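## Task

On the top of the two-door cabinet beside arm3, complete a three-item stack. Bottom to top: the short square-section timber piece, then the wooden block with three small holes, then the long cardboard box. Each item lies on one of its long sides, sits roughly centred over the item beneath it, and no item overhangs the cabinet top. Every other object must still rest directly on the furniture it stands on now. The attempt fails if any object from a furniture top ends on the floor while not held, or if any object goes inside or beneath any furniture, even while gripped. The stack must stand by itself, not be propped by a robot, and at the end the grippers must be open and the arms moved away.

## Robot and tools

Robots: three identical i2rt Big YAM arms named arm1, arm2 and arm3. Each has six revolute joints, a two-finger gripper and a wrist camera. With joints 1 and 6 at 0 and the hand level and pointing forward, the wrist camera rides on top of the hand looking toward the fingertips. Reach is about 1.0 m from the joint-1 axis. Joints move at different speeds, so the hand can sweep a wide, curved path between postures. Two room cameras, room_a and room_b, are fixed in the room. The session has two scenes with fresh random starts; finished_scene reveals the second task.

Frame: one shared scene frame, origin on the floor, +z up. The hand point is midway between the fingertips; its z axis runs along the fingers and the fingers close along its y axis. Robot foot poses are not printed.

execute_actions(actions, cameras): actions is a list holding exactly one action, or empty to just read state and images. The action is an object keyed by robot name (arm1, arm2, arm3); each robot gets its own object containing "joints", which maps joint names to absolute targets (not offsets). Keys and units: joint1_rad, joint2_rad, joint3_rad, joint4_rad, joint5_rad, joint6_rad in radians, gripper_m in metres. Ranges: joint1_rad -2.879 to 2.879 (base yaw, positive is counter-clockwise seen from above, 0 unfolds toward where the foot faces); joint2_rad 0 to 3.141 (shoulder, 0 has the upper arm pointing back roughly level, increasing lifts it up then forward); joint3_rad 0 to 3.019 (elbow, 0 folded, larger opens); joint4_rad -1.692 to 1.57 (hand pitch, positive tips fingers up); joint5_rad -1.57 to 1.57 (hand sideways swing, positive to the arm's right); joint6_rad -2.094 to 2.094 (hand roll, positive clockwise viewed from behind the hand); gripper_m 0 to 0.093 (fingertip gap). Done tolerances: ±0.045, ±0.14, ±0.09, ±0.055, ±0.03, ±0.035 rad and ±0.003 m. Any key may be omitted; omitted joints keep pushing toward their previous target. All motions start together and may end at different times; one action runs at most 15 s. An unknown key or out-of-range value rejects the whole call and nothing moves. cameras is a list chosen from arm1_cam_wrist, arm2_cam_wrist, arm3_cam_wrist, room_a, room_b, all; omitted, null or ["all"] gives every camera, [] gives none. The pictures line lists camera names in the same order as the returned images.

wait(seconds): 0 to 10 s, commands nothing, returns state and images like an empty action. zoom_image(camera, region): region is [x0, y0, x1, y1] in pixels of that camera's most recent full image, origin top-left, at most 504 by 504. finished_scene(scene): scene number 1 or 2; ends the scene irreversibly after the last command is held and reports success. Replying with no tool call ends all remaining scenes.

Result lines: joint_positions gives each arm's current joints; joint torques are raw drive outputs with per-arm offset, scale and noise, nonzero even in free air. joint_status tells how each commanded motion of the last accepted action ended: off_target (stopped short and may still push), contact_stop or time_out (target dropped and the joint holds where it stopped; after time_out a joint may keep a target close to its position and keep pushing, named in on_its_own), not_followed (a self/inter-arm collision check held back the arm's joint targets, announced by "joint command not followed" and usually a cause line; the gripper part still runs and withheld targets may be retried with later actions). on_its_own lists what the arm is doing uncommanded; "held at" is the target held, not the position. To relieve pushing, command a joint its reported position. A tiny change of target may not move a joint. MOTOR HOT appears from 85 °C; at 100 °C an OVER-TEMPERATURE FAULT drops that arm and affected keys read limit_stop_at_motor_heat (resend targets afterwards). If a result reports a stop, later movement calls in the same reply are skipped.

Camera calibration lines give K, distortion and T_world_to_cam in metres for the scene frame; room cameras may be off by up to about 2.3 degrees and 9 mm, and wrist camera poses inherit joint reading errors.

Cautions: the arms do not halt on contact and can press hard, which also heats motors; keep arms apart, since a hard squeeze between two robots ends the run and the collision check ignores fingers, gripper housings and wrist cameras. Avoid drops, slips, slams and hard pushes, never let an object fall to the floor or pass under or into furniture, and expect occasional small nudges to loose objects. The simulation continues while thinking, with the last command held.

Each tool is called after "Emit:" as a command line: name --argument value for each argument, lists and objects as JSON in quotes; but a table of rows of numbers goes row by row, as --pt "numbers of a row", without its own name.

## Session

Emit:
execute_actions --actions '[]'

Scene clock: 0.00 s.
Joint torques (N m, as the arm reports them, + toward a larger angle): no reading
Motor temperatures (°C, as the motors report them): arm1=[22 22 24 22 21 20] | arm2=[22 23 21 21 20 23] | arm3=[21 21 23 24 20 23]
arm1.joint_positions: joint1_rad=+0.353 joint2_rad=+0.294 joint3_rad=+1.378 joint4_rad=-1.218 joint5_rad=+0.070 joint6_rad=+0.506 gripper_m=+0.095
arm1.joint_status: not commanded
arm1.hand: x=+0.4988 y=-0.9062 z=+1.3656 quat_wxyz=(-0.571, +0.030, -0.751, -0.330) (m; scene frame)
arm2.joint_positions: joint1_rad=-0.495 joint2_rad=+0.433 joint3_rad=+1.484 joint4_rad=-1.506 joint5_rad=+0.179 joint6_rad=-0.461 gripper_m=+0.095
arm2.joint_status: not commanded
arm2.hand: x=+0.2168 y=+0.1499 z=+1.4267 quat_wxyz=(-0.516, +0.248, -0.809, +0.133) (m; scene frame)
arm3.joint_positions: joint1_rad=-0.159 joint2_rad=+0.629 joint3_rad=+1.674 joint4_rad=-1.276 joint5_rad=+0.178 joint6_rad=-0.614 gripper_m=+0.095
arm3.joint_status: not commanded
arm3.hand: x=-0.3401 y=+0.8882 z=+1.5461 quat_wxyz=(-0.615, +0.397, -0.677, +0.079) (m; scene frame)
pictures: arm1_cam_wrist, arm2_cam_wrist, arm3_cam_wrist, room_a, room_b
Images, in order (width x height): arm1_cam_wrist 504x504, arm2_cam_wrist 504x504, arm3_cam_wrist 504x504, room_a 504x504, room_b 504x504.

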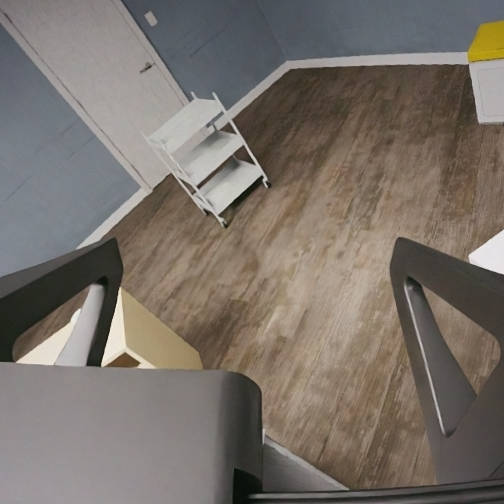

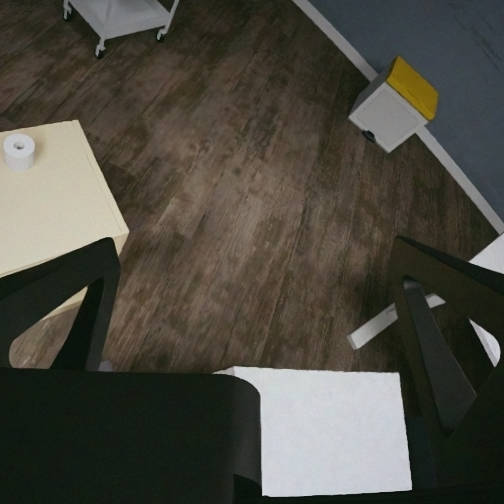

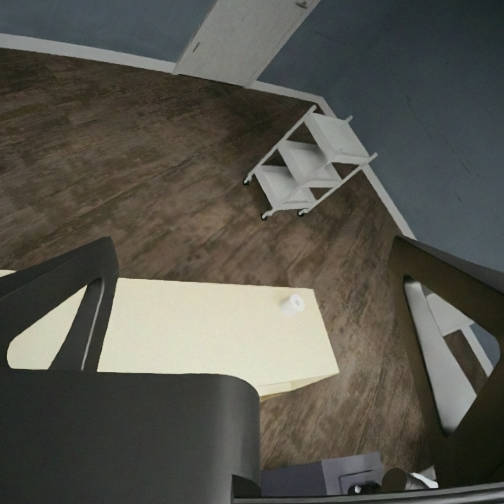

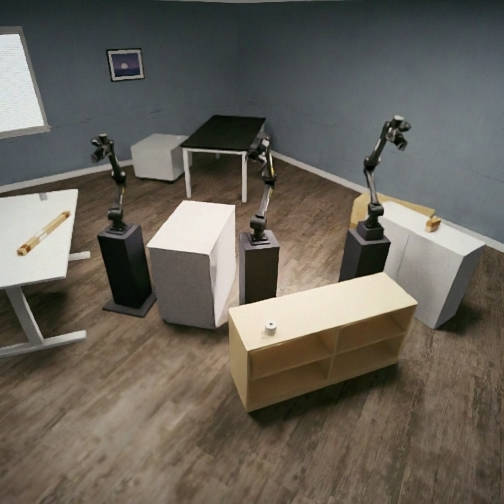

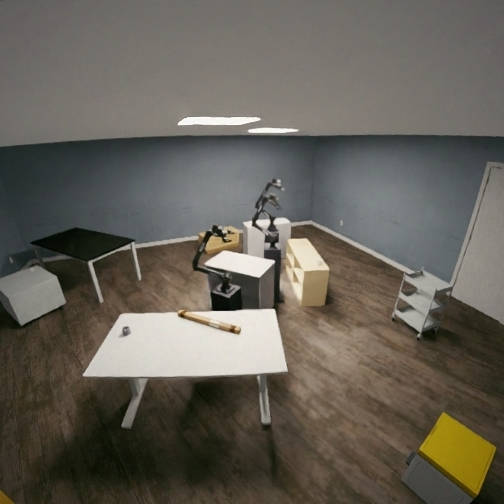

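Emit:
zoom_image --camera "room_a" --region '[340, 180, 500, 340]'

Emit:
zoom_image --camera "room_a" --region '[0, 170, 160, 330]'

Emit:
execute_actions --actions '[{"arm1":{"joints":{"joint1_rad":0,"joint2_rad":1.2,"joint3_rad":1.2,"joint4_rad":-1.5,"joint5_rad":0,"joint6_rad":0}},"arm2":{"joints":{"joint1_rad":0,"joint2_rad":1.57,"joint3_rad":1.57,"joint4_rad":-1.57,"joint5_rad":0,"joint6_rad":0}},"arm3":{"joints":{"joint1_rad":1.5,"joint2_rad":1.2,"joint3_rad":1.5,"joint4_rad":-1.5,"joint5_rad":0,"joint6_rad":0}}}]'

Region (340, 180, 500, 340) of room_a's 504x504 image, scaled by 3.150, with more detail than that image has.

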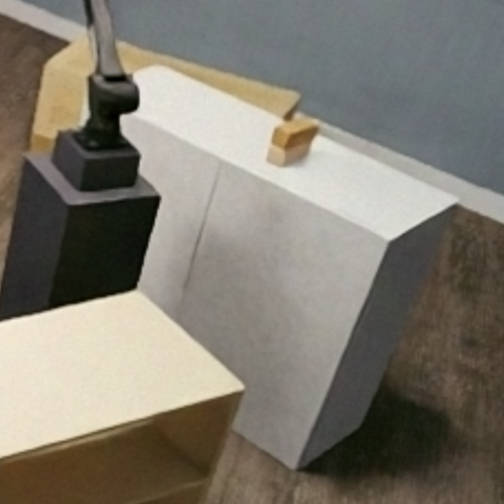

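Region (0, 170, 160, 330) of room_a's 504x504 image, scaled by 3.150, with more detail than that image has.

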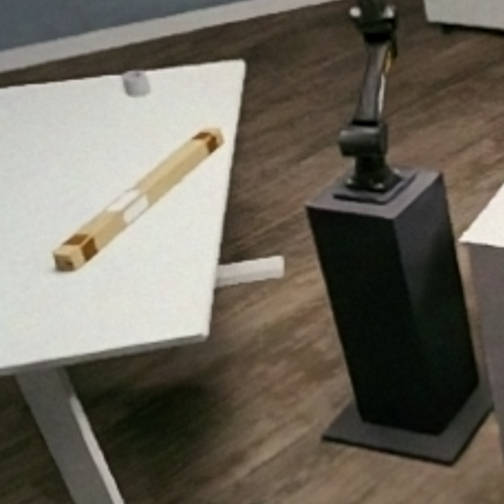

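Scene clock: 3.77 s.
Joint torques (N m, as the arm reports them, + toward a larger angle): arm1=[-1.27 -6.25  8.33 -0.46 -0.2  -0.13] | arm2=[  0.01 -12.72  10.13   0.18  -0.18   0.09] | arm3=[ 0.   -9.61  9.38  0.61 -0.03  0.16]
Motor temperatures (°C, as the motors report them): arm1=[22 22 25 22 21 20] | arm2=[22 24 22 21 20 23] | arm3=[21 21 24 24 20 23]
arm1.joint_positions: joint1_rad=+0.011 joint2_rad=+1.190 joint3_rad=+1.200 joint4_rad=-1.484 joint5_rad=+0.002 joint6_rad=+0.013 gripper_m=+0.095
arm1.joint_status: all done
arm1.hand: x=+0.7482 y=-0.8582 z=+1.0241 quat_wxyz=(-0.053, +0.140, -0.989, -0.002) (m; scene frame)
arm2.joint_positions: joint1_rad=-0.004 joint2_rad=+1.563 joint3_rad=+1.556 joint4_rad=-1.561 joint5_rad=+0.003 joint6_rad=-0.014 gripper_m=+0.095
arm2.joint_status: all done
arm2.hand: x=+0.4466 y=+0.4663 z=+1.1121 quat_wxyz=(-0.002, +0.366, -0.931, +0.001) (m; scene frame)
arm3.joint_positions: joint1_rad=+1.502 joint2_rad=+1.222 joint3_rad=+1.478 joint4_rad=-1.486 joint5_rad=-0.001 joint6_rad=-0.016 gripper_m=+0.095
arm3.joint_status: all done
arm3.hand: x=-0.7668 y=+1.1292 z=+1.2388 quat_wxyz=(-0.071, +0.892, -0.420, -0.154) (m; scene frame)
pictures: arm1_cam_wrist, arm2_cam_wrist, arm3_cam_wrist, room_a, room_b
camera_calibration (this result's frames):
arm1_cam_wrist: T_world_to_cam=[[0.278724, -0.960305, 0.0112825, -1.04411], [-0.830076, -0.234984, 0.505723, -0.0931831], [-0.482997, -0.150322, -0.862622, 1.23525], [0, 0, 0, 1]] pos_world=[0.810291, -0.838875, 1.12446]
arm2_cam_wrist: T_world_to_cam=[[0.679234, -0.733921, -0.00094777, 0.0425984], [-0.591519, -0.548206, 0.591249, -0.136149], [-0.43445, -0.401036, -0.806488, 1.39969], [0, 0, 0, 1]] pos_world=[0.498628, 0.517953, 1.20938]
arm3_cam_wrist: T_world_to_cam=[[0.777977, 0.628288, -0.00259795, -0.108801], [0.601769, -0.743939, 0.290566, 0.949746], [0.180626, -0.227617, -0.956851, 1.70696], [0, 0, 0, 1]] pos_world=[-0.795206, 1.16345, 1.35706]
Images, in order (width x height): arm1_cam_wrist 504x504, arm2_cam_wrist 504x504, arm3_cam_wrist 504x504, room_a 504x504, room_b 504x504.

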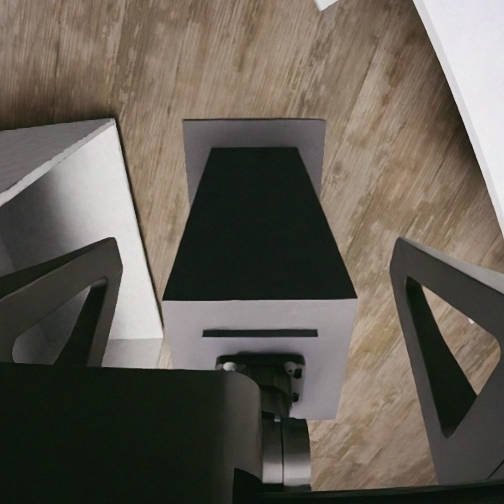

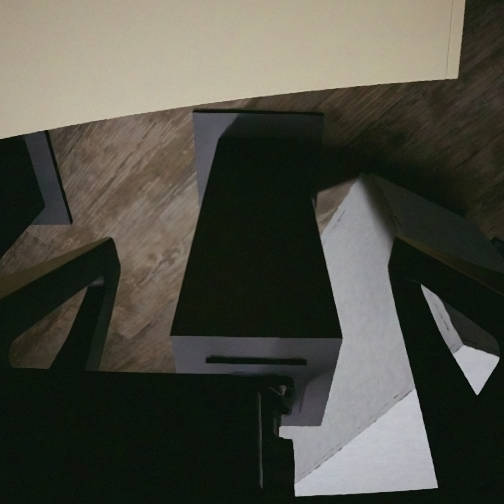

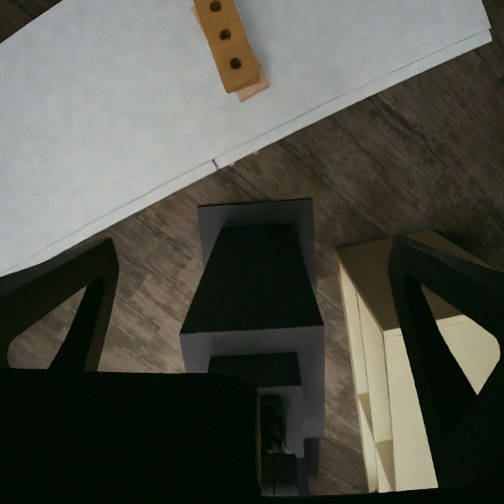

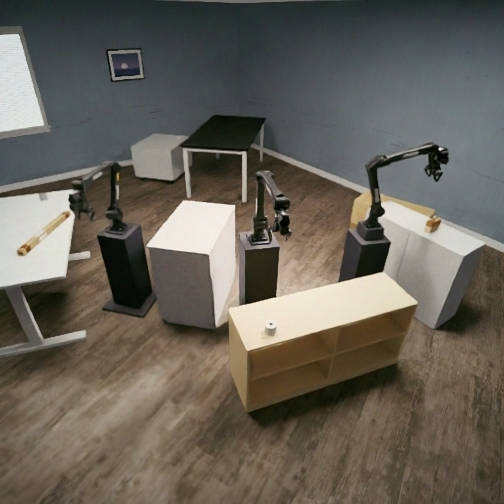

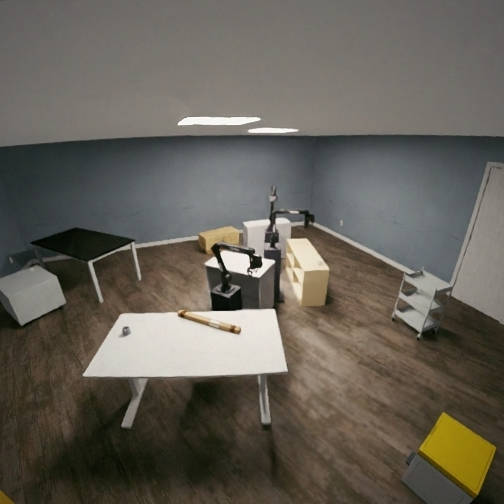

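Emit:
execute_actions --actions '[{"arm1":{"joints":{"joint1_rad":-1.2,"joint2_rad":1.8,"joint3_rad":1.8,"joint4_rad":-1.57}},"arm2":{"joints":{"joint1_rad":-1.0,"joint2_rad":1.9,"joint3_rad":1.57,"joint4_rad":-1.24}},"arm3":{"joints":{"joint2_rad":1.57,"joint3_rad":1.57,"joint4_rad":-1.57}}}]' --cameras '["arm1_cam_wrist","arm3_cam_wrist","room_a"]'

Scene clock: 7.97 s.
Joint torques (N m, as the arm reports them, + toward a larger angle): arm1=[  0.66 -15.86  11.87  -0.52  -0.14  -0.1 ] | arm2=[ -0.05 -20.08   9.39   0.5   -0.13   0.07] | arm3=[ -0.05 -15.75   9.9    0.01  -0.03   0.15]
Motor temperatures (°C, as the motors report them): arm1=[22 22 25 22 21 20] | arm2=[22 24 24 21 20 23] | arm3=[21 21 26 24 20 23]
arm1.joint_positions: joint1_rad=-1.208 joint2_rad=+1.809 joint3_rad=+1.746 joint4_rad=-1.560 joint5_rad=+0.001 joint6_rad=+0.010 gripper_m=+0.095
arm1.joint_status: all done
arm1.hand: x=+0.7418 y=-1.3952 z=+0.9743 quat_wxyz=(+0.018, -0.450, -0.893, -0.010) (m; scene frame)
arm2.joint_positions: joint1_rad=-1.006 joint2_rad=+1.929 joint3_rad=+1.556 joint4_rad=-1.242 joint5_rad=+0.002 joint6_rad=-0.011 gripper_m=+0.095
arm2.joint_status: all done
arm2.hand: x=+0.6410 y=+0.0034 z=+0.9277 quat_wxyz=(+0.022, -0.127, -0.992, -0.002) (m; scene frame)
arm3.joint_positions: joint1_rad=+1.502 joint2_rad=+1.597 joint3_rad=+1.535 joint4_rad=-1.557 joint5_rad=-0.001 joint6_rad=-0.015 gripper_m=+0.095
arm3.joint_status: all done
arm3.hand: x=-0.8058 y=+1.1763 z=+1.1021 quat_wxyz=(+0.014, +0.905, -0.426, +0.021) (m; scene frame)
pictures: arm1_cam_wrist, arm3_cam_wrist, room_a
camera_calibration (this result's frames):
arm1_cam_wrist: T_world_to_cam=[[-0.803858, -0.594817, -0.00231446, -0.231159], [-0.465275, 0.626356, 0.625457, 0.614947], [-0.370583, 0.503856, -0.780255, 1.8575], [0, 0, 0, 1]] pos_world=[0.788658, -1.45859, 1.06417]
arm3_cam_wrist: T_world_to_cam=[[0.777319, 0.629092, -0.00434816, -0.107966], [0.489602, -0.600592, 0.632123, 0.412578], [0.395052, -0.49349, -0.774856, 1.87886], [0, 0, 0, 1]] pos_world=[-0.860322, 1.24291, 1.19458]
Images, in order (width x height): arm1_cam_wrist 504x504, arm3_cam_wrist 504x504, room_a 504x504.

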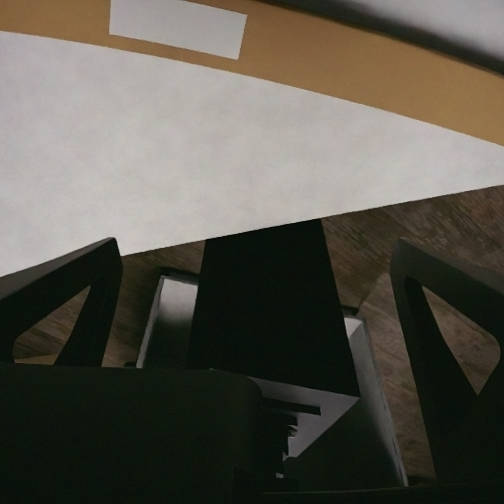

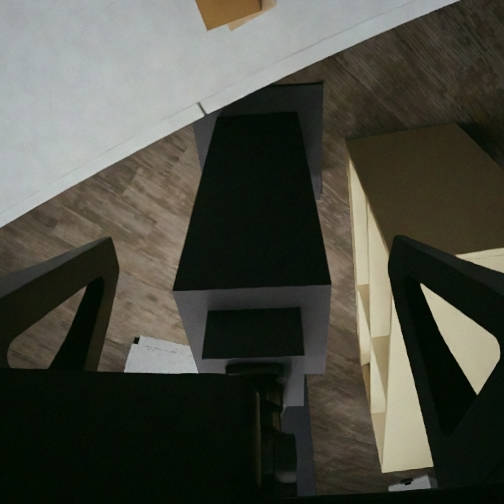

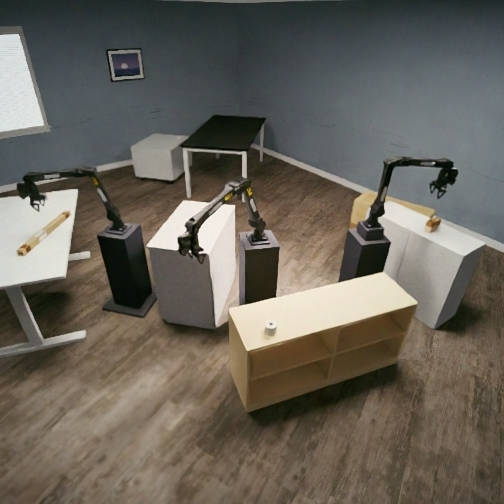

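Emit:
execute_actions --actions '[{"arm1":{"joints":{"joint1_rad":-1.12,"joint2_rad":1.93,"joint3_rad":1.7,"joint4_rad":-1.31,"joint6_rad":-1.28}},"arm2":{"joints":{"joint1_rad":-0.6,"joint2_rad":1.4}},"arm3":{"joints":{"joint2_rad":1.75,"joint3_rad":2.0,"joint4_rad":-1.5}}}]' --cameras '["arm1_cam_wrist","arm3_cam_wrist","room_a"]'

Scene clock: 13.13 s.
Joint torques (N m, as the arm reports them, + toward a larger angle): arm1=[ -0.69 -16.28   8.03   0.38  -0.25  -0.13] | arm2=[ -0.39 -10.51  10.87   1.33   0.03   0.07] | arm3=[ -0.05 -17.5   11.18   1.5   -0.03   0.15]
Motor temperatures (°C, as the motors report them): arm1=[22 23 26 22 21 20] | arm2=[22 25 25 21 20 23] | arm3=[21 22 28 24 20 23]
arm1.joint_positions: joint1_rad=-1.114 joint2_rad=+1.923 joint3_rad=+1.699 joint4_rad=-1.327 joint5_rad=+0.001 joint6_rad=-1.266 gripper_m=+0.095
arm1.joint_status: all done
arm1.hand: x=+0.8144 y=-1.3986 z=+0.8941 quat_wxyz=(-0.009, +0.216, -0.976, +0.013) (m; scene frame)
arm2.joint_positions: joint1_rad=-0.598 joint2_rad=+1.388 joint3_rad=+1.556 joint4_rad=-1.242 joint5_rad=-0.002 joint6_rad=-0.011 gripper_m=+0.095
arm2.joint_status: all done
arm2.hand: x=+0.6063 y=+0.2248 z=+1.2141 quat_wxyz=(-0.245, +0.074, -0.966, -0.017) (m; scene frame)
arm3.joint_positions: joint1_rad=+1.502 joint2_rad=+1.762 joint3_rad=+1.950 joint4_rad=-1.513 joint5_rad=-0.001 joint6_rad=-0.015 gripper_m=+0.095
arm3.joint_status: all done
arm3.hand: x=-0.8845 y=+1.2756 z=+1.1861 quat_wxyz=(-0.050, +0.898, -0.423, -0.111) (m; scene frame)
pictures: arm1_cam_wrist, arm3_cam_wrist, room_a
camera_calibration (this result's frames):
arm1_cam_wrist: T_world_to_cam=[[0.422343, -0.905941, 0.0299668, -1.63768], [-0.74308, -0.327107, 0.58381, -0.368969], [-0.519095, -0.268835, -0.811337, 0.891635], [0, 0, 0, 1]] pos_world=[0.880332, -1.36463, 0.9879]
arm3_cam_wrist: T_world_to_cam=[[0.777952, 0.628317, -0.0030687, -0.108774], [0.582092, -0.718862, 0.380008, 0.989301], [0.236559, -0.297414, -0.924978, 1.81183], [0, 0, 0, 1]] pos_world=[-0.919849, 1.31838, 1.29963]
Images, in order (width x height): arm1_cam_wrist 504x504, arm3_cam_wrist 504x504, room_a 504x504.

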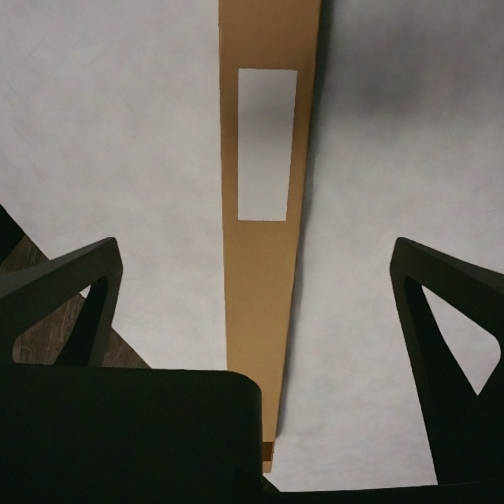

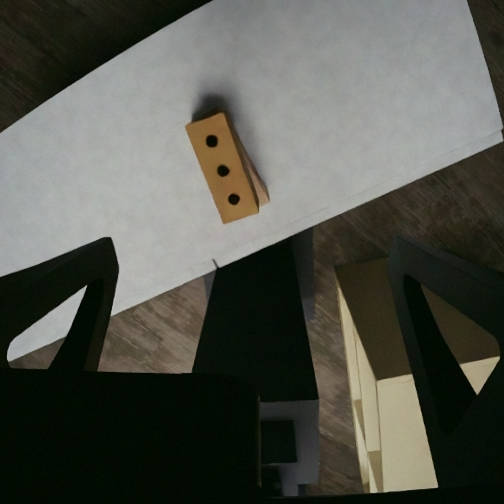

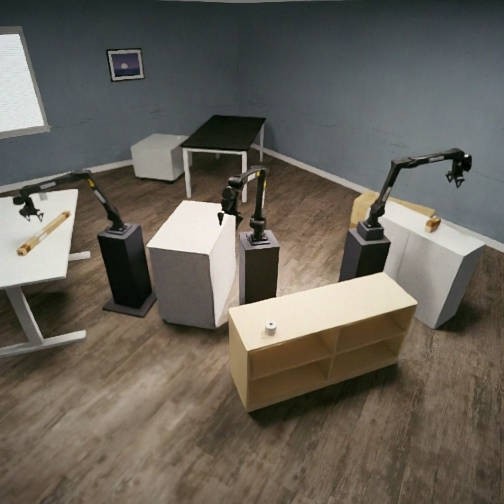

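Emit:
execute_actions --actions '[{"arm1":{"joints":{"joint2_rad":2.07,"joint3_rad":1.57,"joint4_rad":-1.06}}}]' --cameras '["arm1_cam_wrist","room_a"]'

Emit:
execute_actions --actions '[{"arm1":{"joints":{"gripper_m":0.0}}}]' --cameras '["arm1_cam_wrist"]'

Emit:
execute_actions --actions '[{"arm1":{"joints":{"joint2_rad":1.6,"joint3_rad":1.7,"joint4_rad":-1.65}}}]' --cameras '["room_a"]'

Scene clock: 15.97 s.
Joint torques (N m, as the arm reports them, + toward a larger angle): arm1=[ -0.66 -17.69   7.58   0.25  -0.24  -0.13] | arm2=[ -0.4  -10.53  10.87   1.32   0.03   0.07] | arm3=[ -0.05 -17.42  11.21   1.45  -0.03   0.14]
Motor temperatures (°C, as the motors report them): arm1=[22 23 26 22 21 20] | arm2=[22 25 25 21 20 23] | arm3=[21 22 29 24 20 23]
arm1.joint_positions: joint1_rad=-1.114 joint2_rad=+2.077 joint3_rad=+1.562 joint4_rad=-1.076 joint5_rad=+0.001 joint6_rad=-1.267 gripper_m=+0.095
arm1.joint_status: all done
arm1.hand: x=+0.8150 y=-1.3987 z=+0.7575 quat_wxyz=(+0.001, +0.216, -0.976, -0.004) (m; scene frame)
arm2.joint_positions: joint1_rad=-0.598 joint2_rad=+1.388 joint3_rad=+1.556 joint4_rad=-1.242 joint5_rad=-0.002 joint6_rad=-0.011 gripper_m=+0.095
arm2.joint_status: not commanded
arm2.hand: x=+0.6063 y=+0.2248 z=+1.2141 quat_wxyz=(-0.245, +0.074, -0.966, -0.017) (m; scene frame)
arm3.joint_positions: joint1_rad=+1.502 joint2_rad=+1.762 joint3_rad=+1.950 joint4_rad=-1.513 joint5_rad=-0.001 joint6_rad=-0.015 gripper_m=+0.095
arm3.joint_status: not commanded
arm3.hand: x=-0.8845 y=+1.2756 z=+1.1861 quat_wxyz=(-0.050, +0.898, -0.423, -0.111) (m; scene frame)
pictures: arm1_cam_wrist, room_a
camera_calibration (this result's frames):
arm1_cam_wrist: T_world_to_cam=[[0.423415, -0.905901, -0.00788621, -1.60607], [-0.727034, -0.344981, 0.593641, -0.334343], [-0.540501, -0.245623, -0.804691, 0.825893], [0, 0, 0, 1]] pos_world=[0.883351, -1.36742, 0.850403]
Images, in order (width x height): arm1_cam_wrist 504x504, room_a 504x504.

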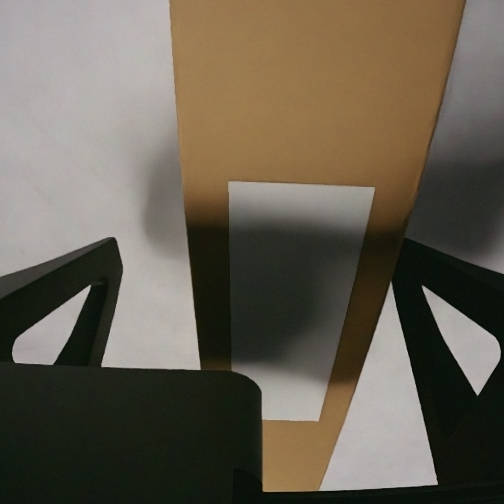

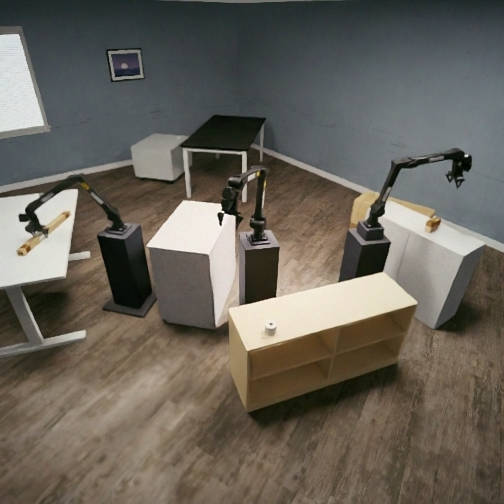

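Scene clock: 16.70 s.
Joint torques (N m, as the arm reports them, + toward a larger angle): arm1=[ -0.59 -17.58   7.52   0.26  -0.25  -0.12] | arm2=[ -0.45 -10.52  10.87   1.31   0.03   0.07] | arm3=[ -0.03 -17.52  11.18   1.46  -0.03   0.15]
Motor temperatures (°C, as the motors report them): arm1=[22 23 26 22 21 20] | arm2=[22 25 26 21 20 23] | arm3=[21 22 29 24 20 23]
arm1.joint_positions: joint1_rad=-1.114 joint2_rad=+2.077 joint3_rad=+1.562 joint4_rad=-1.076 joint5_rad=+0.001 joint6_rad=-1.268 gripper_m=+0.050
arm1.joint_status: gripper_m off_target (ended at +0.050, target +0.000)
arm1.hand: x=+0.8151 y=-1.3989 z=+0.7575 quat_wxyz=(+0.001, +0.217, -0.976, -0.003) (m; scene frame)
arm2.joint_positions: joint1_rad=-0.598 joint2_rad=+1.388 joint3_rad=+1.556 joint4_rad=-1.242 joint5_rad=-0.002 joint6_rad=-0.011 gripper_m=+0.095
arm2.joint_status: not commanded
arm2.hand: x=+0.6063 y=+0.2248 z=+1.2141 quat_wxyz=(-0.245, +0.074, -0.966, -0.017) (m; scene frame)
arm3.joint_positions: joint1_rad=+1.502 joint2_rad=+1.762 joint3_rad=+1.950 joint4_rad=-1.513 joint5_rad=-0.001 joint6_rad=-0.015 gripper_m=+0.095
arm3.joint_status: not commanded
arm3.hand: x=-0.8845 y=+1.2756 z=+1.1861 quat_wxyz=(-0.050, +0.898, -0.423, -0.111) (m; scene frame)
pictures: arm1_cam_wrist
camera_calibration (this result's frames):
arm1_cam_wrist: T_world_to_cam=[[0.424454, -0.905421, -0.00715868, -1.60697], [-0.726949, -0.34548, 0.593454, -0.334923], [-0.539799, -0.24669, -0.804836, 0.823971], [0, 0, 0, 1]] pos_world=[0.883393, -1.36743, 0.850419]
Images, in order (width x height): arm1_cam_wrist 504x504.

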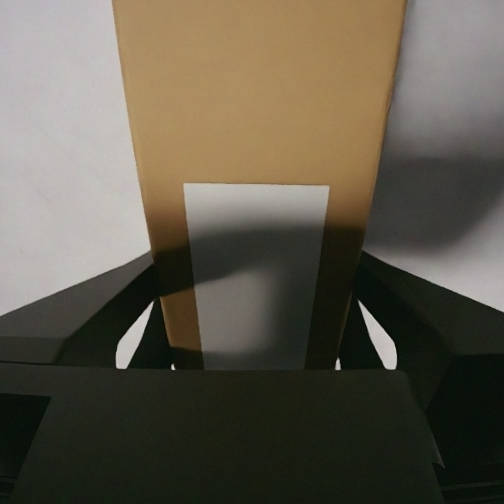

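Scene clock: 18.27 s.
Joint torques (N m, as the arm reports them, + toward a larger angle): arm1=[ -0.67 -11.45   9.08  -0.57  -0.26  -0.12] | arm2=[ -0.41 -10.59  10.88   1.33   0.03   0.08] | arm3=[  0.01 -17.43  11.22   1.46  -0.04   0.14]
Motor temperatures (°C, as the motors report them): arm1=[22 23 27 22 21 20] | arm2=[22 25 26 21 20 23] | arm3=[21 22 29 24 20 23]
arm1.joint_positions: joint1_rad=-1.114 joint2_rad=+1.588 joint3_rad=+1.687 joint4_rad=-1.635 joint5_rad=+0.001 joint6_rad=-1.268 gripper_m=+0.050
arm1.joint_status: all done
arm1.hand: x=+0.7396 y=-1.3172 z=+1.0612 quat_wxyz=(-0.013, +0.217, -0.976, +0.020) (m; scene frame)
arm2.joint_positions: joint1_rad=-0.598 joint2_rad=+1.388 joint3_rad=+1.556 joint4_rad=-1.242 joint5_rad=-0.002 joint6_rad=-0.011 gripper_m=+0.095
arm2.joint_status: not commanded
arm2.hand: x=+0.6063 y=+0.2248 z=+1.2141 quat_wxyz=(-0.245, +0.074, -0.966, -0.017) (m; scene frame)
arm3.joint_positions: joint1_rad=+1.502 joint2_rad=+1.762 joint3_rad=+1.950 joint4_rad=-1.513 joint5_rad=-0.001 joint6_rad=-0.015 gripper_m=+0.095
arm3.joint_status: not commanded
arm3.hand: x=-0.8845 y=+1.2756 z=+1.1861 quat_wxyz=(-0.050, +0.898, -0.423, -0.111) (m; scene frame)
pictures: room_a
Images, in order (width x height): room_a 504x504.

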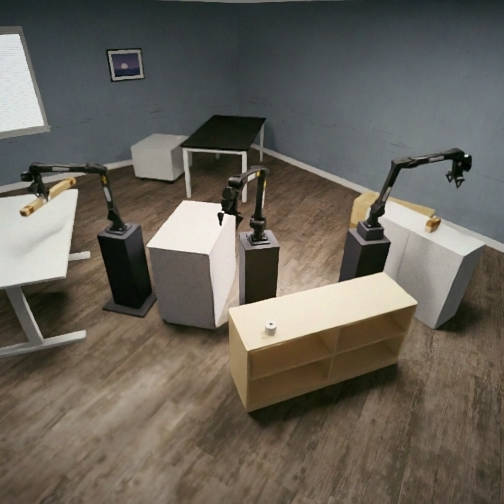

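Emit:
execute_actions --actions '[{"arm1":{"joints":{"joint1_rad":1.65,"joint6_rad":-1.57}},"arm2":{"joints":{"joint1_rad":0.0}}}]' --cameras '[]'

Emit:
execute_actions --actions '[{"arm1":{"joints":{"joint2_rad":1.9,"joint3_rad":1.68,"joint4_rad":-1.33}}}]' --cameras '["room_a","room_b","arm1_cam_wrist"]'

Scene clock: 23.23 s.
Joint torques (N m, as the arm reports them, + toward a larger angle): arm1=[ -0.51 -12.05   9.03  -0.66  -0.17  -0.12] | arm2=[ -0.77 -10.57  10.86   1.32  -0.06   0.07] | arm3=[ -0.06 -17.41  11.23   1.44  -0.03   0.14]
Motor temperatures (°C, as the motors report them): arm1=[22 23 27 22 21 20] | arm2=[22 25 27 21 20 23] | arm3=[21 23 30 24 20 23]
arm1.joint_positions: joint1_rad=+1.652 joint2_rad=+1.591 joint3_rad=+1.687 joint4_rad=-1.635 joint5_rad=-0.001 joint6_rad=-1.558 gripper_m=+0.050
arm1.joint_status: all done
arm1.hand: x=+0.2402 y=-0.5051 z=+1.0488 quat_wxyz=(-0.011, +0.985, +0.175, +0.001) (m; scene frame)
arm2.joint_positions: joint1_rad=+0.007 joint2_rad=+1.388 joint3_rad=+1.556 joint4_rad=-1.242 joint5_rad=+0.000 joint6_rad=-0.011 gripper_m=+0.095
arm2.joint_status: all done
arm2.hand: x=+0.4752 y=+0.5006 z=+1.2139 quat_wxyz=(-0.229, +0.358, -0.901, -0.088) (m; scene frame)
arm3.joint_positions: joint1_rad=+1.502 joint2_rad=+1.762 joint3_rad=+1.950 joint4_rad=-1.513 joint5_rad=-0.001 joint6_rad=-0.015 gripper_m=+0.095
arm3.joint_status: not commanded
arm3.hand: x=-0.8845 y=+1.2756 z=+1.1861 quat_wxyz=(-0.050, +0.898, -0.423, -0.111) (m; scene frame)
pictures: none
No camera images: the call's "cameras" was empty. Leave "cameras" out to get every camera's image.

Scene clock: 24.43 s.
Joint torques (N m, as the arm reports them, + toward a larger angle): arm1=[ -0.64 -18.27   8.72   0.14  -0.18  -0.13] | arm2=[ -0.77 -10.58  10.88   1.31  -0.06   0.07] | arm3=[  0.13 -17.52  11.23   1.46  -0.02   0.14]
Motor temperatures (°C, as the motors report them): arm1=[22 23 27 22 21 20] | arm2=[22 25 27 21 20 23] | arm3=[21 23 31 24 20 23]
arm1.joint_positions: joint1_rad=+1.652 joint2_rad=+1.925 joint3_rad=+1.665 joint4_rad=-1.343 joint5_rad=-0.001 joint6_rad=-1.558 gripper_m=+0.050
arm1.joint_status: all done
arm1.hand: x=+0.2090 y=-0.4199 z=+0.8674 quat_wxyz=(+0.020, +0.984, +0.175, +0.007) (m; scene frame)
arm2.joint_positions: joint1_rad=+0.007 joint2_rad=+1.388 joint3_rad=+1.556 joint4_rad=-1.242 joint5_rad=+0.000 joint6_rad=-0.011 gripper_m=+0.095
arm2.joint_status: not commanded
arm2.hand: x=+0.4752 y=+0.5006 z=+1.2139 quat_wxyz=(-0.229, +0.358, -0.901, -0.088) (m; scene frame)
arm3.joint_positions: joint1_rad=+1.502 joint2_rad=+1.762 joint3_rad=+1.950 joint4_rad=-1.513 joint5_rad=-0.001 joint6_rad=-0.015 gripper_m=+0.095
arm3.joint_status: not commanded
arm3.hand: x=-0.8845 y=+1.2756 z=+1.1861 quat_wxyz=(-0.050, +0.898, -0.423, -0.111) (m; scene frame)
pictures: arm1_cam_wrist, room_a, room_b
camera_calibration (this result's frames):
arm1_cam_wrist: T_world_to_cam=[[-0.344565, 0.937796, -0.0425826, 0.502846], [0.743331, 0.300257, 0.59775, -0.542408], [0.573353, 0.174311, -0.800551, 0.76717], [0, 0, 0, 1]] pos_world=[0.136593, -0.442431, 0.959795]
Images, in order (width x height): arm1_cam_wrist 504x504, room_a 504x504, room_b 504x504.

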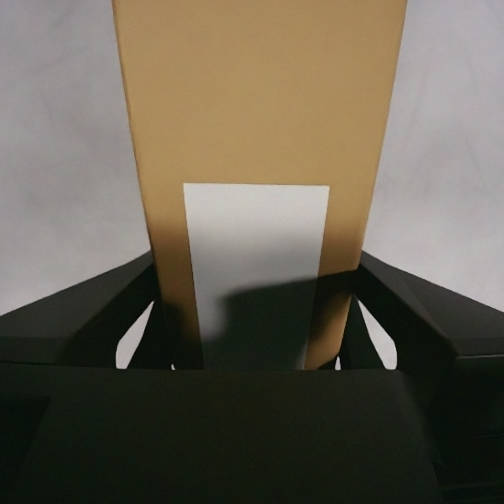

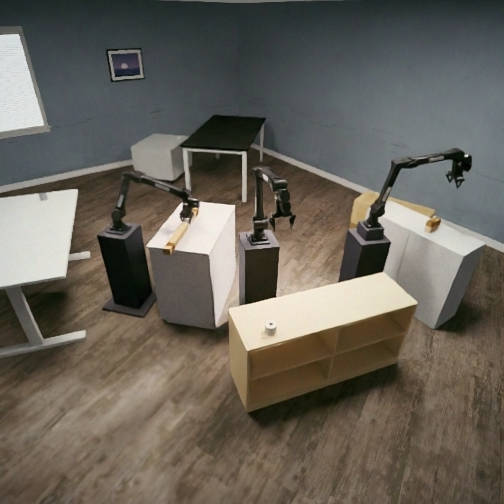

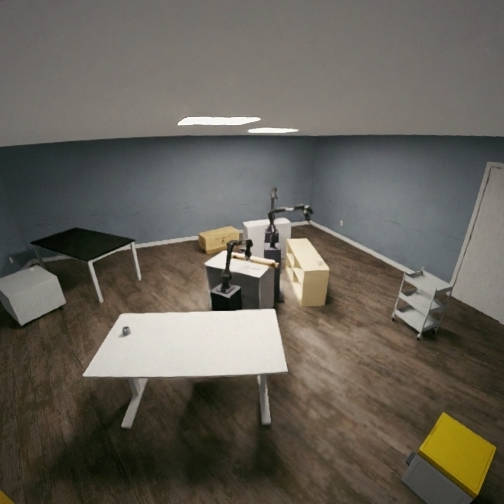

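Shift toward −x and lower gradually.

Emit:
execute_actions --actions '[{"arm1":{"joints":{"joint1_rad":1.8,"joint6_rad":-1.42,"joint2_rad":2.0,"joint4_rad":-1.22}}}]' --cameras '["room_a","room_b"]'

Emit:
zoom_image --camera "room_b" --region '[190, 220, 300, 330]'

Scene clock: 26.50 s.
Joint torques (N m, as the arm reports them, + toward a larger angle): arm1=[ -1.17 -15.76   8.76   0.27  -0.17   0.14] | arm2=[ -0.79 -10.57  10.87   1.32  -0.06   0.07] | arm3=[ -0.03 -17.35  11.24   1.45  -0.03   0.14]
Motor temperatures (°C, as the motors report them): arm1=[22 23 27 22 21 20] | arm2=[22 25 27 21 20 23] | arm3=[21 23 31 24 20 23]
arm1.joint_positions: joint1_rad=+1.811 joint2_rad=+1.978 joint3_rad=+1.665 joint4_rad=-1.236 joint5_rad=-0.001 joint6_rad=-1.434 gripper_m=+0.050
arm1.joint_status: all done
arm1.hand: x=+0.1139 y=-0.4378 z=+0.8364 quat_wxyz=(-0.006, +0.981, +0.192, +0.000) (m; scene frame)
arm2.joint_positions: joint1_rad=+0.007 joint2_rad=+1.388 joint3_rad=+1.556 joint4_rad=-1.242 joint5_rad=+0.000 joint6_rad=-0.011 gripper_m=+0.095
arm2.joint_status: not commanded
arm2.hand: x=+0.4752 y=+0.5006 z=+1.2139 quat_wxyz=(-0.229, +0.358, -0.901, -0.088) (m; scene frame)
arm3.joint_positions: joint1_rad=+1.502 joint2_rad=+1.762 joint3_rad=+1.950 joint4_rad=-1.513 joint5_rad=-0.001 joint6_rad=-0.015 gripper_m=+0.095
arm3.joint_status: not commanded
arm3.hand: x=-0.8845 y=+1.2756 z=+1.1861 quat_wxyz=(-0.050, +0.898, -0.423, -0.111) (m; scene frame)
pictures: room_a, room_b
Images, in order (width x height): room_a 504x504, room_b 504x504.

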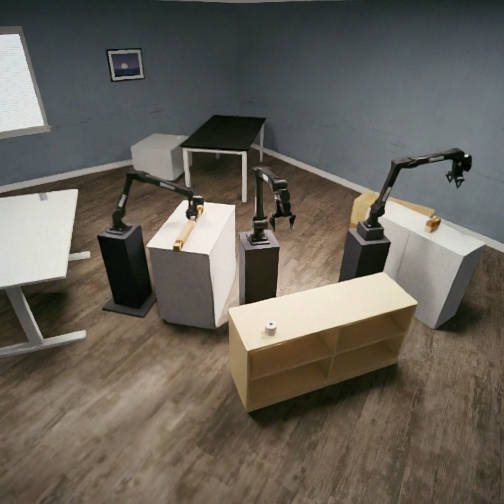

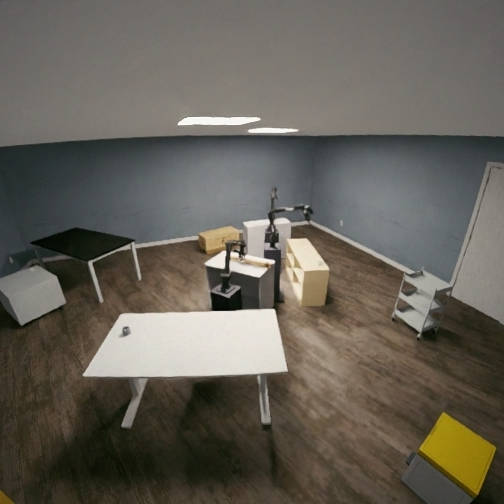

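Region (190, 220, 300, 330) of room_b's 504x504 image, scaled by 4.582, with more detail than that image has.

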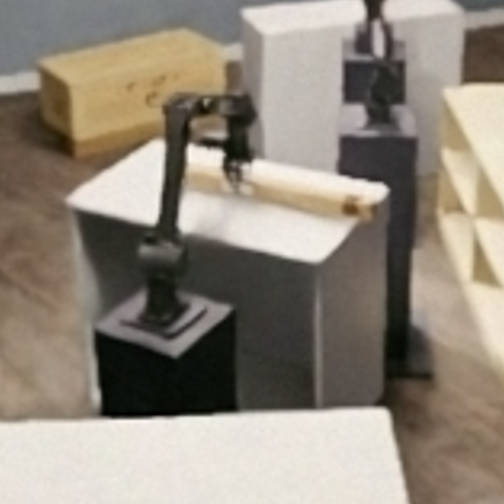

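Unclear; lower more.

Emit:
execute_actions --actions '[{"arm1":{"joints":{"joint2_rad":2.05,"joint4_rad":-1.18}}}]' --cameras '["arm1_cam_wrist"]'

Scene clock: 27.70 s.
Joint torques (N m, as the arm reports them, + toward a larger angle): arm1=[ -1.22 -14.89   8.58   0.26  -0.17   0.16] | arm2=[ -0.83 -10.57  10.86   1.31  -0.05   0.07] | arm3=[  0.02 -17.51  11.23   1.47  -0.03   0.15]
Motor temperatures (°C, as the motors report them): arm1=[22 23 27 22 21 20] | arm2=[22 25 27 21 20 23] | arm3=[21 23 31 24 20 23]
arm1.joint_positions: joint1_rad=+1.811 joint2_rad=+2.010 joint3_rad=+1.665 joint4_rad=-1.195 joint5_rad=-0.001 joint6_rad=-1.432 gripper_m=+0.050
arm1.joint_status: all done
arm1.hand: x=+0.1100 y=-0.4306 z=+0.8176 quat_wxyz=(-0.010, +0.981, +0.191, -0.001) (m; scene frame)
arm2.joint_positions: joint1_rad=+0.007 joint2_rad=+1.388 joint3_rad=+1.556 joint4_rad=-1.242 joint5_rad=+0.000 joint6_rad=-0.011 gripper_m=+0.095
arm2.joint_status: not commanded
arm2.hand: x=+0.4752 y=+0.5006 z=+1.2139 quat_wxyz=(-0.229, +0.358, -0.901, -0.088) (m; scene frame)
arm3.joint_positions: joint1_rad=+1.502 joint2_rad=+1.762 joint3_rad=+1.950 joint4_rad=-1.513 joint5_rad=-0.001 joint6_rad=-0.015 gripper_m=+0.095
arm3.joint_status: not commanded
arm3.hand: x=-0.8845 y=+1.2756 z=+1.1861 quat_wxyz=(-0.050, +0.898, -0.423, -0.111) (m; scene frame)
pictures: arm1_cam_wrist
camera_calibration (this result's frames):
arm1_cam_wrist: T_world_to_cam=[[-0.376448, 0.926211, 0.0204908, 0.42359], [0.749702, 0.291565, 0.594085, -0.437314], [0.544274, 0.239004, -0.804141, 0.81998], [0, 0, 0, 1]] pos_world=[0.041021, -0.460808, 0.910501]
Images, in order (width x height): arm1_cam_wrist 504x504.

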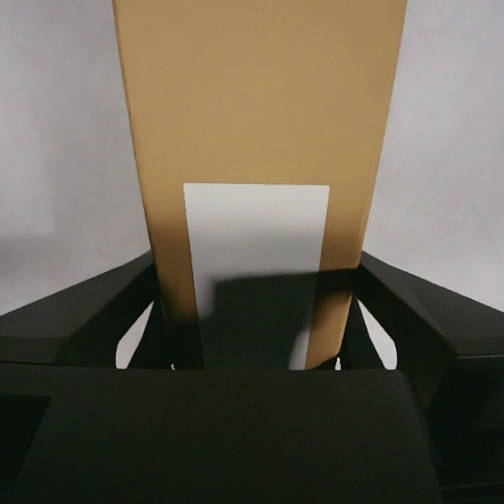

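Emit:
execute_actions --actions '[{"arm1":{"joints":{"joint2_rad":2.1,"joint4_rad":-1.15}}}]' --cameras '["arm1_cam_wrist"]'

Scene clock: 29.03 s.
Joint torques (N m, as the arm reports them, + toward a larger angle): arm1=[ -1.2  -11.75   8.57   1.13  -0.18   0.16] | arm2=[ -0.73 -10.54  10.87   1.32  -0.06   0.07] | arm3=[ -0.1  -17.53  11.24   1.46  -0.03   0.13]
Motor temperatures (°C, as the motors report them): arm1=[22 23 27 22 21 20] | arm2=[22 25 27 21 20 23] | arm3=[21 23 32 24 20 23]
arm1.joint_positions: joint1_rad=+1.811 joint2_rad=+2.010 joint3_rad=+1.665 joint4_rad=-1.194 joint5_rad=-0.001 joint6_rad=-1.432 gripper_m=+0.050
arm1.joint_status: all done
arm1.hand: x=+0.1098 y=-0.4304 z=+0.8174 quat_wxyz=(-0.011, +0.981, +0.191, -0.001) (m; scene frame)
arm2.joint_positions: joint1_rad=+0.007 joint2_rad=+1.388 joint3_rad=+1.556 joint4_rad=-1.242 joint5_rad=+0.000 joint6_rad=-0.011 gripper_m=+0.095
arm2.joint_status: not commanded
arm2.hand: x=+0.4752 y=+0.5006 z=+1.2139 quat_wxyz=(-0.229, +0.358, -0.901, -0.088) (m; scene frame)
arm3.joint_positions: joint1_rad=+1.502 joint2_rad=+1.762 joint3_rad=+1.950 joint4_rad=-1.513 joint5_rad=-0.001 joint6_rad=-0.015 gripper_m=+0.095
arm3.joint_status: not commanded
arm3.hand: x=-0.8845 y=+1.2756 z=+1.1861 quat_wxyz=(-0.050, +0.898, -0.423, -0.111) (m; scene frame)
pictures: arm1_cam_wrist
camera_calibration (this result's frames):
arm1_cam_wrist: T_world_to_cam=[[-0.376444, 0.926196, 0.0212464, 0.422717], [0.749927, 0.291175, 0.593992, -0.437269], [0.543967, 0.239538, -0.80419, 0.820123], [0, 0, 0, 1]] pos_world=[0.0409298, -0.460647, 0.910288]
Images, in order (width x height): arm1_cam_wrist 504x504.

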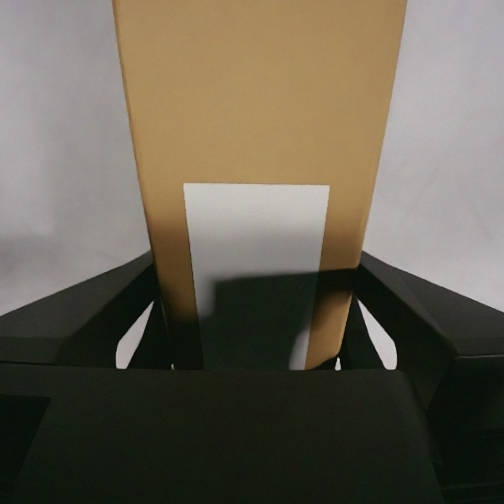

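Emit:
execute_actions --actions '[{"arm1":{"joints":{"joint2_rad":2.0,"gripper_m":0.093}}}]' --cameras '[]'

Emit:
execute_actions --actions '[{"arm1":{"joints":{"joint2_rad":1.6,"joint4_rad":-1.5}},"arm2":{"joints":{"joint1_rad":-1.0,"joint6_rad":1.2}}}]' --cameras '[]'

Emit:
execute_actions --actions '[{"arm1":{"joints":{"joint1_rad":2.8,"joint2_rad":0.8,"joint3_rad":1.0}},"arm2":{"joints":{"joint1_rad":-1.6}}}]' --cameras '[]'

Emit:
execute_actions --actions '[{"arm2":{"joints":{"joint1_rad":-2.3,"joint2_rad":1.9,"joint3_rad":1.63,"joint4_rad":-1.27}}}]' --cameras '["arm2_cam_wrist"]'

Emit:
execute_actions --actions '[{"arm2":{"joints":{"joint2_rad":2.06,"joint3_rad":1.485,"joint4_rad":-0.965}}}]' --cameras '["arm2_cam_wrist","room_a"]'

Scene clock: 34.13 s.
Joint torques (N m, as the arm reports them, + toward a larger angle): arm1=[ -1.1  -18.25   8.59   0.36  -0.19   0.15] | arm2=[ -0.71 -10.55  10.86   1.32  -0.06   0.07] | arm3=[ -0.06 -17.47  11.2    1.44  -0.02   0.14]
Motor temperatures (°C, as the motors report them): arm1=[22 23 27 22 21 20] | arm2=[22 25 28 21 20 23] | arm3=[21 23 32 24 20 23]
arm1.joint_positions: joint1_rad=+1.811 joint2_rad=+2.009 joint3_rad=+1.665 joint4_rad=-1.167 joint5_rad=-0.001 joint6_rad=-1.432 gripper_m=+0.093
arm1.joint_status: all done
arm1.hand: x=+0.1066 y=-0.4247 z=+0.8183 quat_wxyz=(-0.024, +0.981, +0.191, -0.006) (m; scene frame)
arm2.joint_positions: joint1_rad=+0.007 joint2_rad=+1.388 joint3_rad=+1.556 joint4_rad=-1.242 joint5_rad=+0.000 joint6_rad=-0.011 gripper_m=+0.095
arm2.joint_status: not commanded
arm2.hand: x=+0.4752 y=+0.5006 z=+1.2139 quat_wxyz=(-0.229, +0.358, -0.901, -0.088) (m; scene frame)
arm3.joint_positions: joint1_rad=+1.502 joint2_rad=+1.762 joint3_rad=+1.950 joint4_rad=-1.513 joint5_rad=-0.001 joint6_rad=-0.015 gripper_m=+0.095
arm3.joint_status: not commanded
arm3.hand: x=-0.8845 y=+1.2756 z=+1.1861 quat_wxyz=(-0.050, +0.898, -0.423, -0.111) (m; scene frame)
pictures: none
No camera images: the call's "cameras" was empty. Leave "cameras" out to get every camera's image.

Scene clock: 36.10 s.
Joint torques (N m, as the arm reports them, + toward a larger angle): arm1=[ -1.21 -11.48   9.33  -0.39  -0.18   0.16] | arm2=[ -0.12 -10.6   10.82   1.28   0.     0.08] | arm3=[ -0.04 -17.46  11.22   1.43  -0.03   0.13]
Motor temperatures (°C, as the motors report them): arm1=[22 23 27 22 21 20] | arm2=[22 25 28 21 20 23] | arm3=[21 23 33 24 20 23]
arm1.joint_positions: joint1_rad=+1.811 joint2_rad=+1.581 joint3_rad=+1.665 joint4_rad=-1.486 joint5_rad=-0.001 joint6_rad=-1.432 gripper_m=+0.093
arm1.joint_status: all done
arm1.hand: x=+0.1557 y=-0.5121 z=+1.0475 quat_wxyz=(-0.075, +0.978, +0.191, -0.024) (m; scene frame)
arm2.joint_positions: joint1_rad=-1.002 joint2_rad=+1.389 joint3_rad=+1.556 joint4_rad=-1.242 joint5_rad=+0.000 joint6_rad=+1.186 gripper_m=+0.095
arm2.joint_status: all done
arm2.hand: x=+0.5941 y=+0.0186 z=+1.2134 quat_wxyz=(-0.220, -0.642, -0.726, -0.109) (m; scene frame)
arm3.joint_positions: joint1_rad=+1.502 joint2_rad=+1.762 joint3_rad=+1.950 joint4_rad=-1.513 joint5_rad=-0.001 joint6_rad=-0.015 gripper_m=+0.095
arm3.joint_status: not commanded
arm3.hand: x=-0.8845 y=+1.2756 z=+1.1861 quat_wxyz=(-0.050, +0.898, -0.423, -0.111) (m; scene frame)
pictures: none
No camera images: the call's "cameras" was empty. Leave "cameras" out to get every camera's image.

Scene clock: 37.57 s.
Joint torques (N m, as the arm reports them, + toward a larger angle): arm1=[ 0.68 -1.92  7.75 -0.08 -0.16  0.16] | arm2=[  0.2  -10.65  10.81   1.29   0.     0.06] | arm3=[  0.01 -17.5   11.21   1.45  -0.03   0.14]
Motor temperatures (°C, as the motors report them): arm1=[22 23 27 22 21 20] | arm2=[22 25 28 21 20 23] | arm3=[21 24 33 24 20 23]
arm1.joint_positions: joint1_rad=+2.790 joint2_rad=+0.795 joint3_rad=+1.009 joint4_rad=-1.489 joint5_rad=-0.001 joint6_rad=-1.430 gripper_m=+0.093
arm1.joint_status: all done
arm1.hand: x=+0.1636 y=-0.9415 z=+1.0471 quat_wxyz=(-0.094, +0.769, +0.623, -0.107) (m; scene frame)
arm2.joint_positions: joint1_rad=-1.607 joint2_rad=+1.389 joint3_rad=+1.556 joint4_rad=-1.242 joint5_rad=+0.000 joint6_rad=+1.187 gripper_m=+0.095
arm2.joint_status: all done
arm2.hand: x=+0.4299 y=-0.2400 z=+1.2136 quat_wxyz=(-0.242, -0.830, -0.501, -0.039) (m; scene frame)
arm3.joint_positions: joint1_rad=+1.502 joint2_rad=+1.762 joint3_rad=+1.950 joint4_rad=-1.513 joint5_rad=-0.001 joint6_rad=-0.015 gripper_m=+0.095
arm3.joint_status: not commanded
arm3.hand: x=-0.8845 y=+1.2756 z=+1.1861 quat_wxyz=(-0.050, +0.898, -0.423, -0.111) (m; scene frame)
pictures: none
No camera images: the call's "cameras" was empty. Leave "cameras" out to get every camera's image.

Scene clock: 39.17 s.
Joint torques (N m, as the arm reports them, + toward a larger angle): arm1=[ 0.76 -1.71  7.78 -0.07 -0.16  0.16] | arm2=[ -0.33 -19.59  10.22   0.2   -0.02   0.09] | arm3=[  0.02 -17.41  11.21   1.46  -0.03   0.14]
Motor temperatures (°C, as the motors report them): arm1=[22 23 27 22 21 20] | arm2=[22 25 28 21 20 23] | arm3=[21 24 33 24 20 23]
arm1.joint_positions: joint1_rad=+2.790 joint2_rad=+0.795 joint3_rad=+1.009 joint4_rad=-1.489 joint5_rad=-0.001 joint6_rad=-1.430 gripper_m=+0.093
arm1.joint_status: not commanded
arm1.hand: x=+0.1636 y=-0.9415 z=+1.0471 quat_wxyz=(-0.094, +0.769, +0.623, -0.107) (m; scene frame)
arm2.joint_positions: joint1_rad=-2.299 joint2_rad=+1.923 joint3_rad=+1.608 joint4_rad=-1.263 joint5_rad=+0.001 joint6_rad=+1.188 gripper_m=+0.095
arm2.joint_status: all done
arm2.hand: x=+0.1036 y=-0.4255 z=+0.9498 quat_wxyz=(+0.003, -0.981, -0.196, +0.000) (m; scene frame)
arm3.joint_positions: joint1_rad=+1.502 joint2_rad=+1.762 joint3_rad=+1.950 joint4_rad=-1.513 joint5_rad=-0.001 joint6_rad=-0.015 gripper_m=+0.095
arm3.joint_status: not commanded
arm3.hand: x=-0.8845 y=+1.2756 z=+1.1861 quat_wxyz=(-0.050, +0.898, -0.423, -0.111) (m; scene frame)
pictures: arm2_cam_wrist
camera_calibration (this result's frames):
arm2_cam_wrist: T_world_to_cam=[[-0.381412, 0.924402, 0.00235815, 0.433219], [0.743969, 0.305448, 0.594316, -0.510052], [0.548667, 0.228433, -0.804228, 0.925961], [0, 0, 0, 1]] pos_world=[0.0366538, -0.456194, 1.04679]
Images, in order (width x height): arm2_cam_wrist 504x504.

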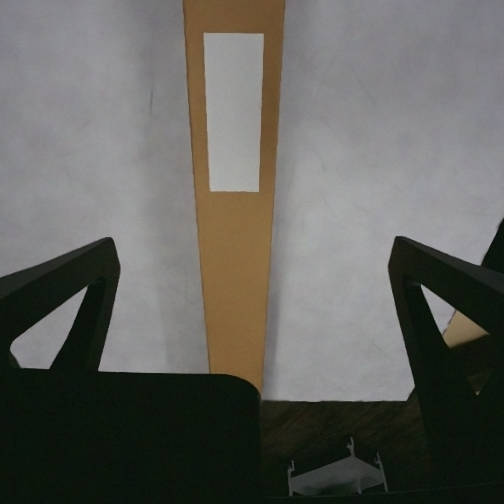

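Scene clock: 40.23 s.
Joint torques (N m, as the arm reports them, + toward a larger angle): arm1=[ 0.59 -1.56  7.78 -0.07 -0.17  0.16] | arm2=[ -0.31 -19.19   8.58   0.88  -0.01   0.09] | arm3=[ -0.11 -17.38  11.2    1.46  -0.03   0.14]
Motor temperatures (°C, as the motors report them): arm1=[22 23 27 22 21 20] | arm2=[22 25 28 21 20 23] | arm3=[21 24 33 24 20 23]
arm1.joint_positions: joint1_rad=+2.790 joint2_rad=+0.795 joint3_rad=+1.009 joint4_rad=-1.489 joint5_rad=-0.001 joint6_rad=-1.430 gripper_m=+0.093
arm1.joint_status: not commanded
arm1.hand: x=+0.1636 y=-0.9415 z=+1.0471 quat_wxyz=(-0.094, +0.769, +0.623, -0.107) (m; scene frame)
arm2.joint_positions: joint1_rad=-2.299 joint2_rad=+2.073 joint3_rad=+1.468 joint4_rad=-0.975 joint5_rad=+0.001 joint6_rad=+1.188 gripper_m=+0.095
arm2.joint_status: all done
arm2.hand: x=+0.1036 y=-0.4236 z=+0.8179 quat_wxyz=(+0.004, -0.981, -0.196, +0.000) (m; scene frame)
arm3.joint_positions: joint1_rad=+1.502 joint2_rad=+1.762 joint3_rad=+1.950 joint4_rad=-1.513 joint5_rad=-0.001 joint6_rad=-0.015 gripper_m=+0.095
arm3.joint_status: not commanded
arm3.hand: x=-0.8845 y=+1.2756 z=+1.1861 quat_wxyz=(-0.050, +0.898, -0.423, -0.111) (m; scene frame)
pictures: arm2_cam_wrist, room_a
camera_calibration (this result's frames):
arm2_cam_wrist: T_world_to_cam=[[-0.381412, 0.924394, 0.00448335, 0.430037], [0.743984, 0.304087, 0.594995, -0.433329], [0.548647, 0.230273, -0.803717, 0.819776], [0, 0, 0, 1]] pos_world=[0.0366433, -0.454527, 0.914768]
Images, in order (width x height): arm2_cam_wrist 504x504, room_a 504x504.

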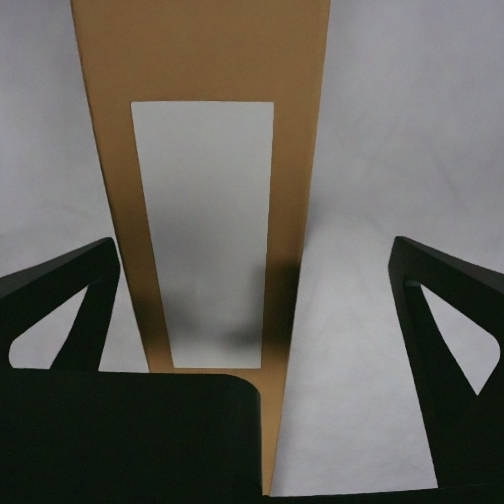

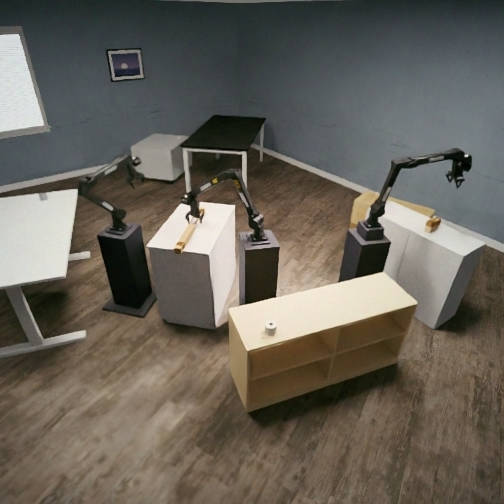

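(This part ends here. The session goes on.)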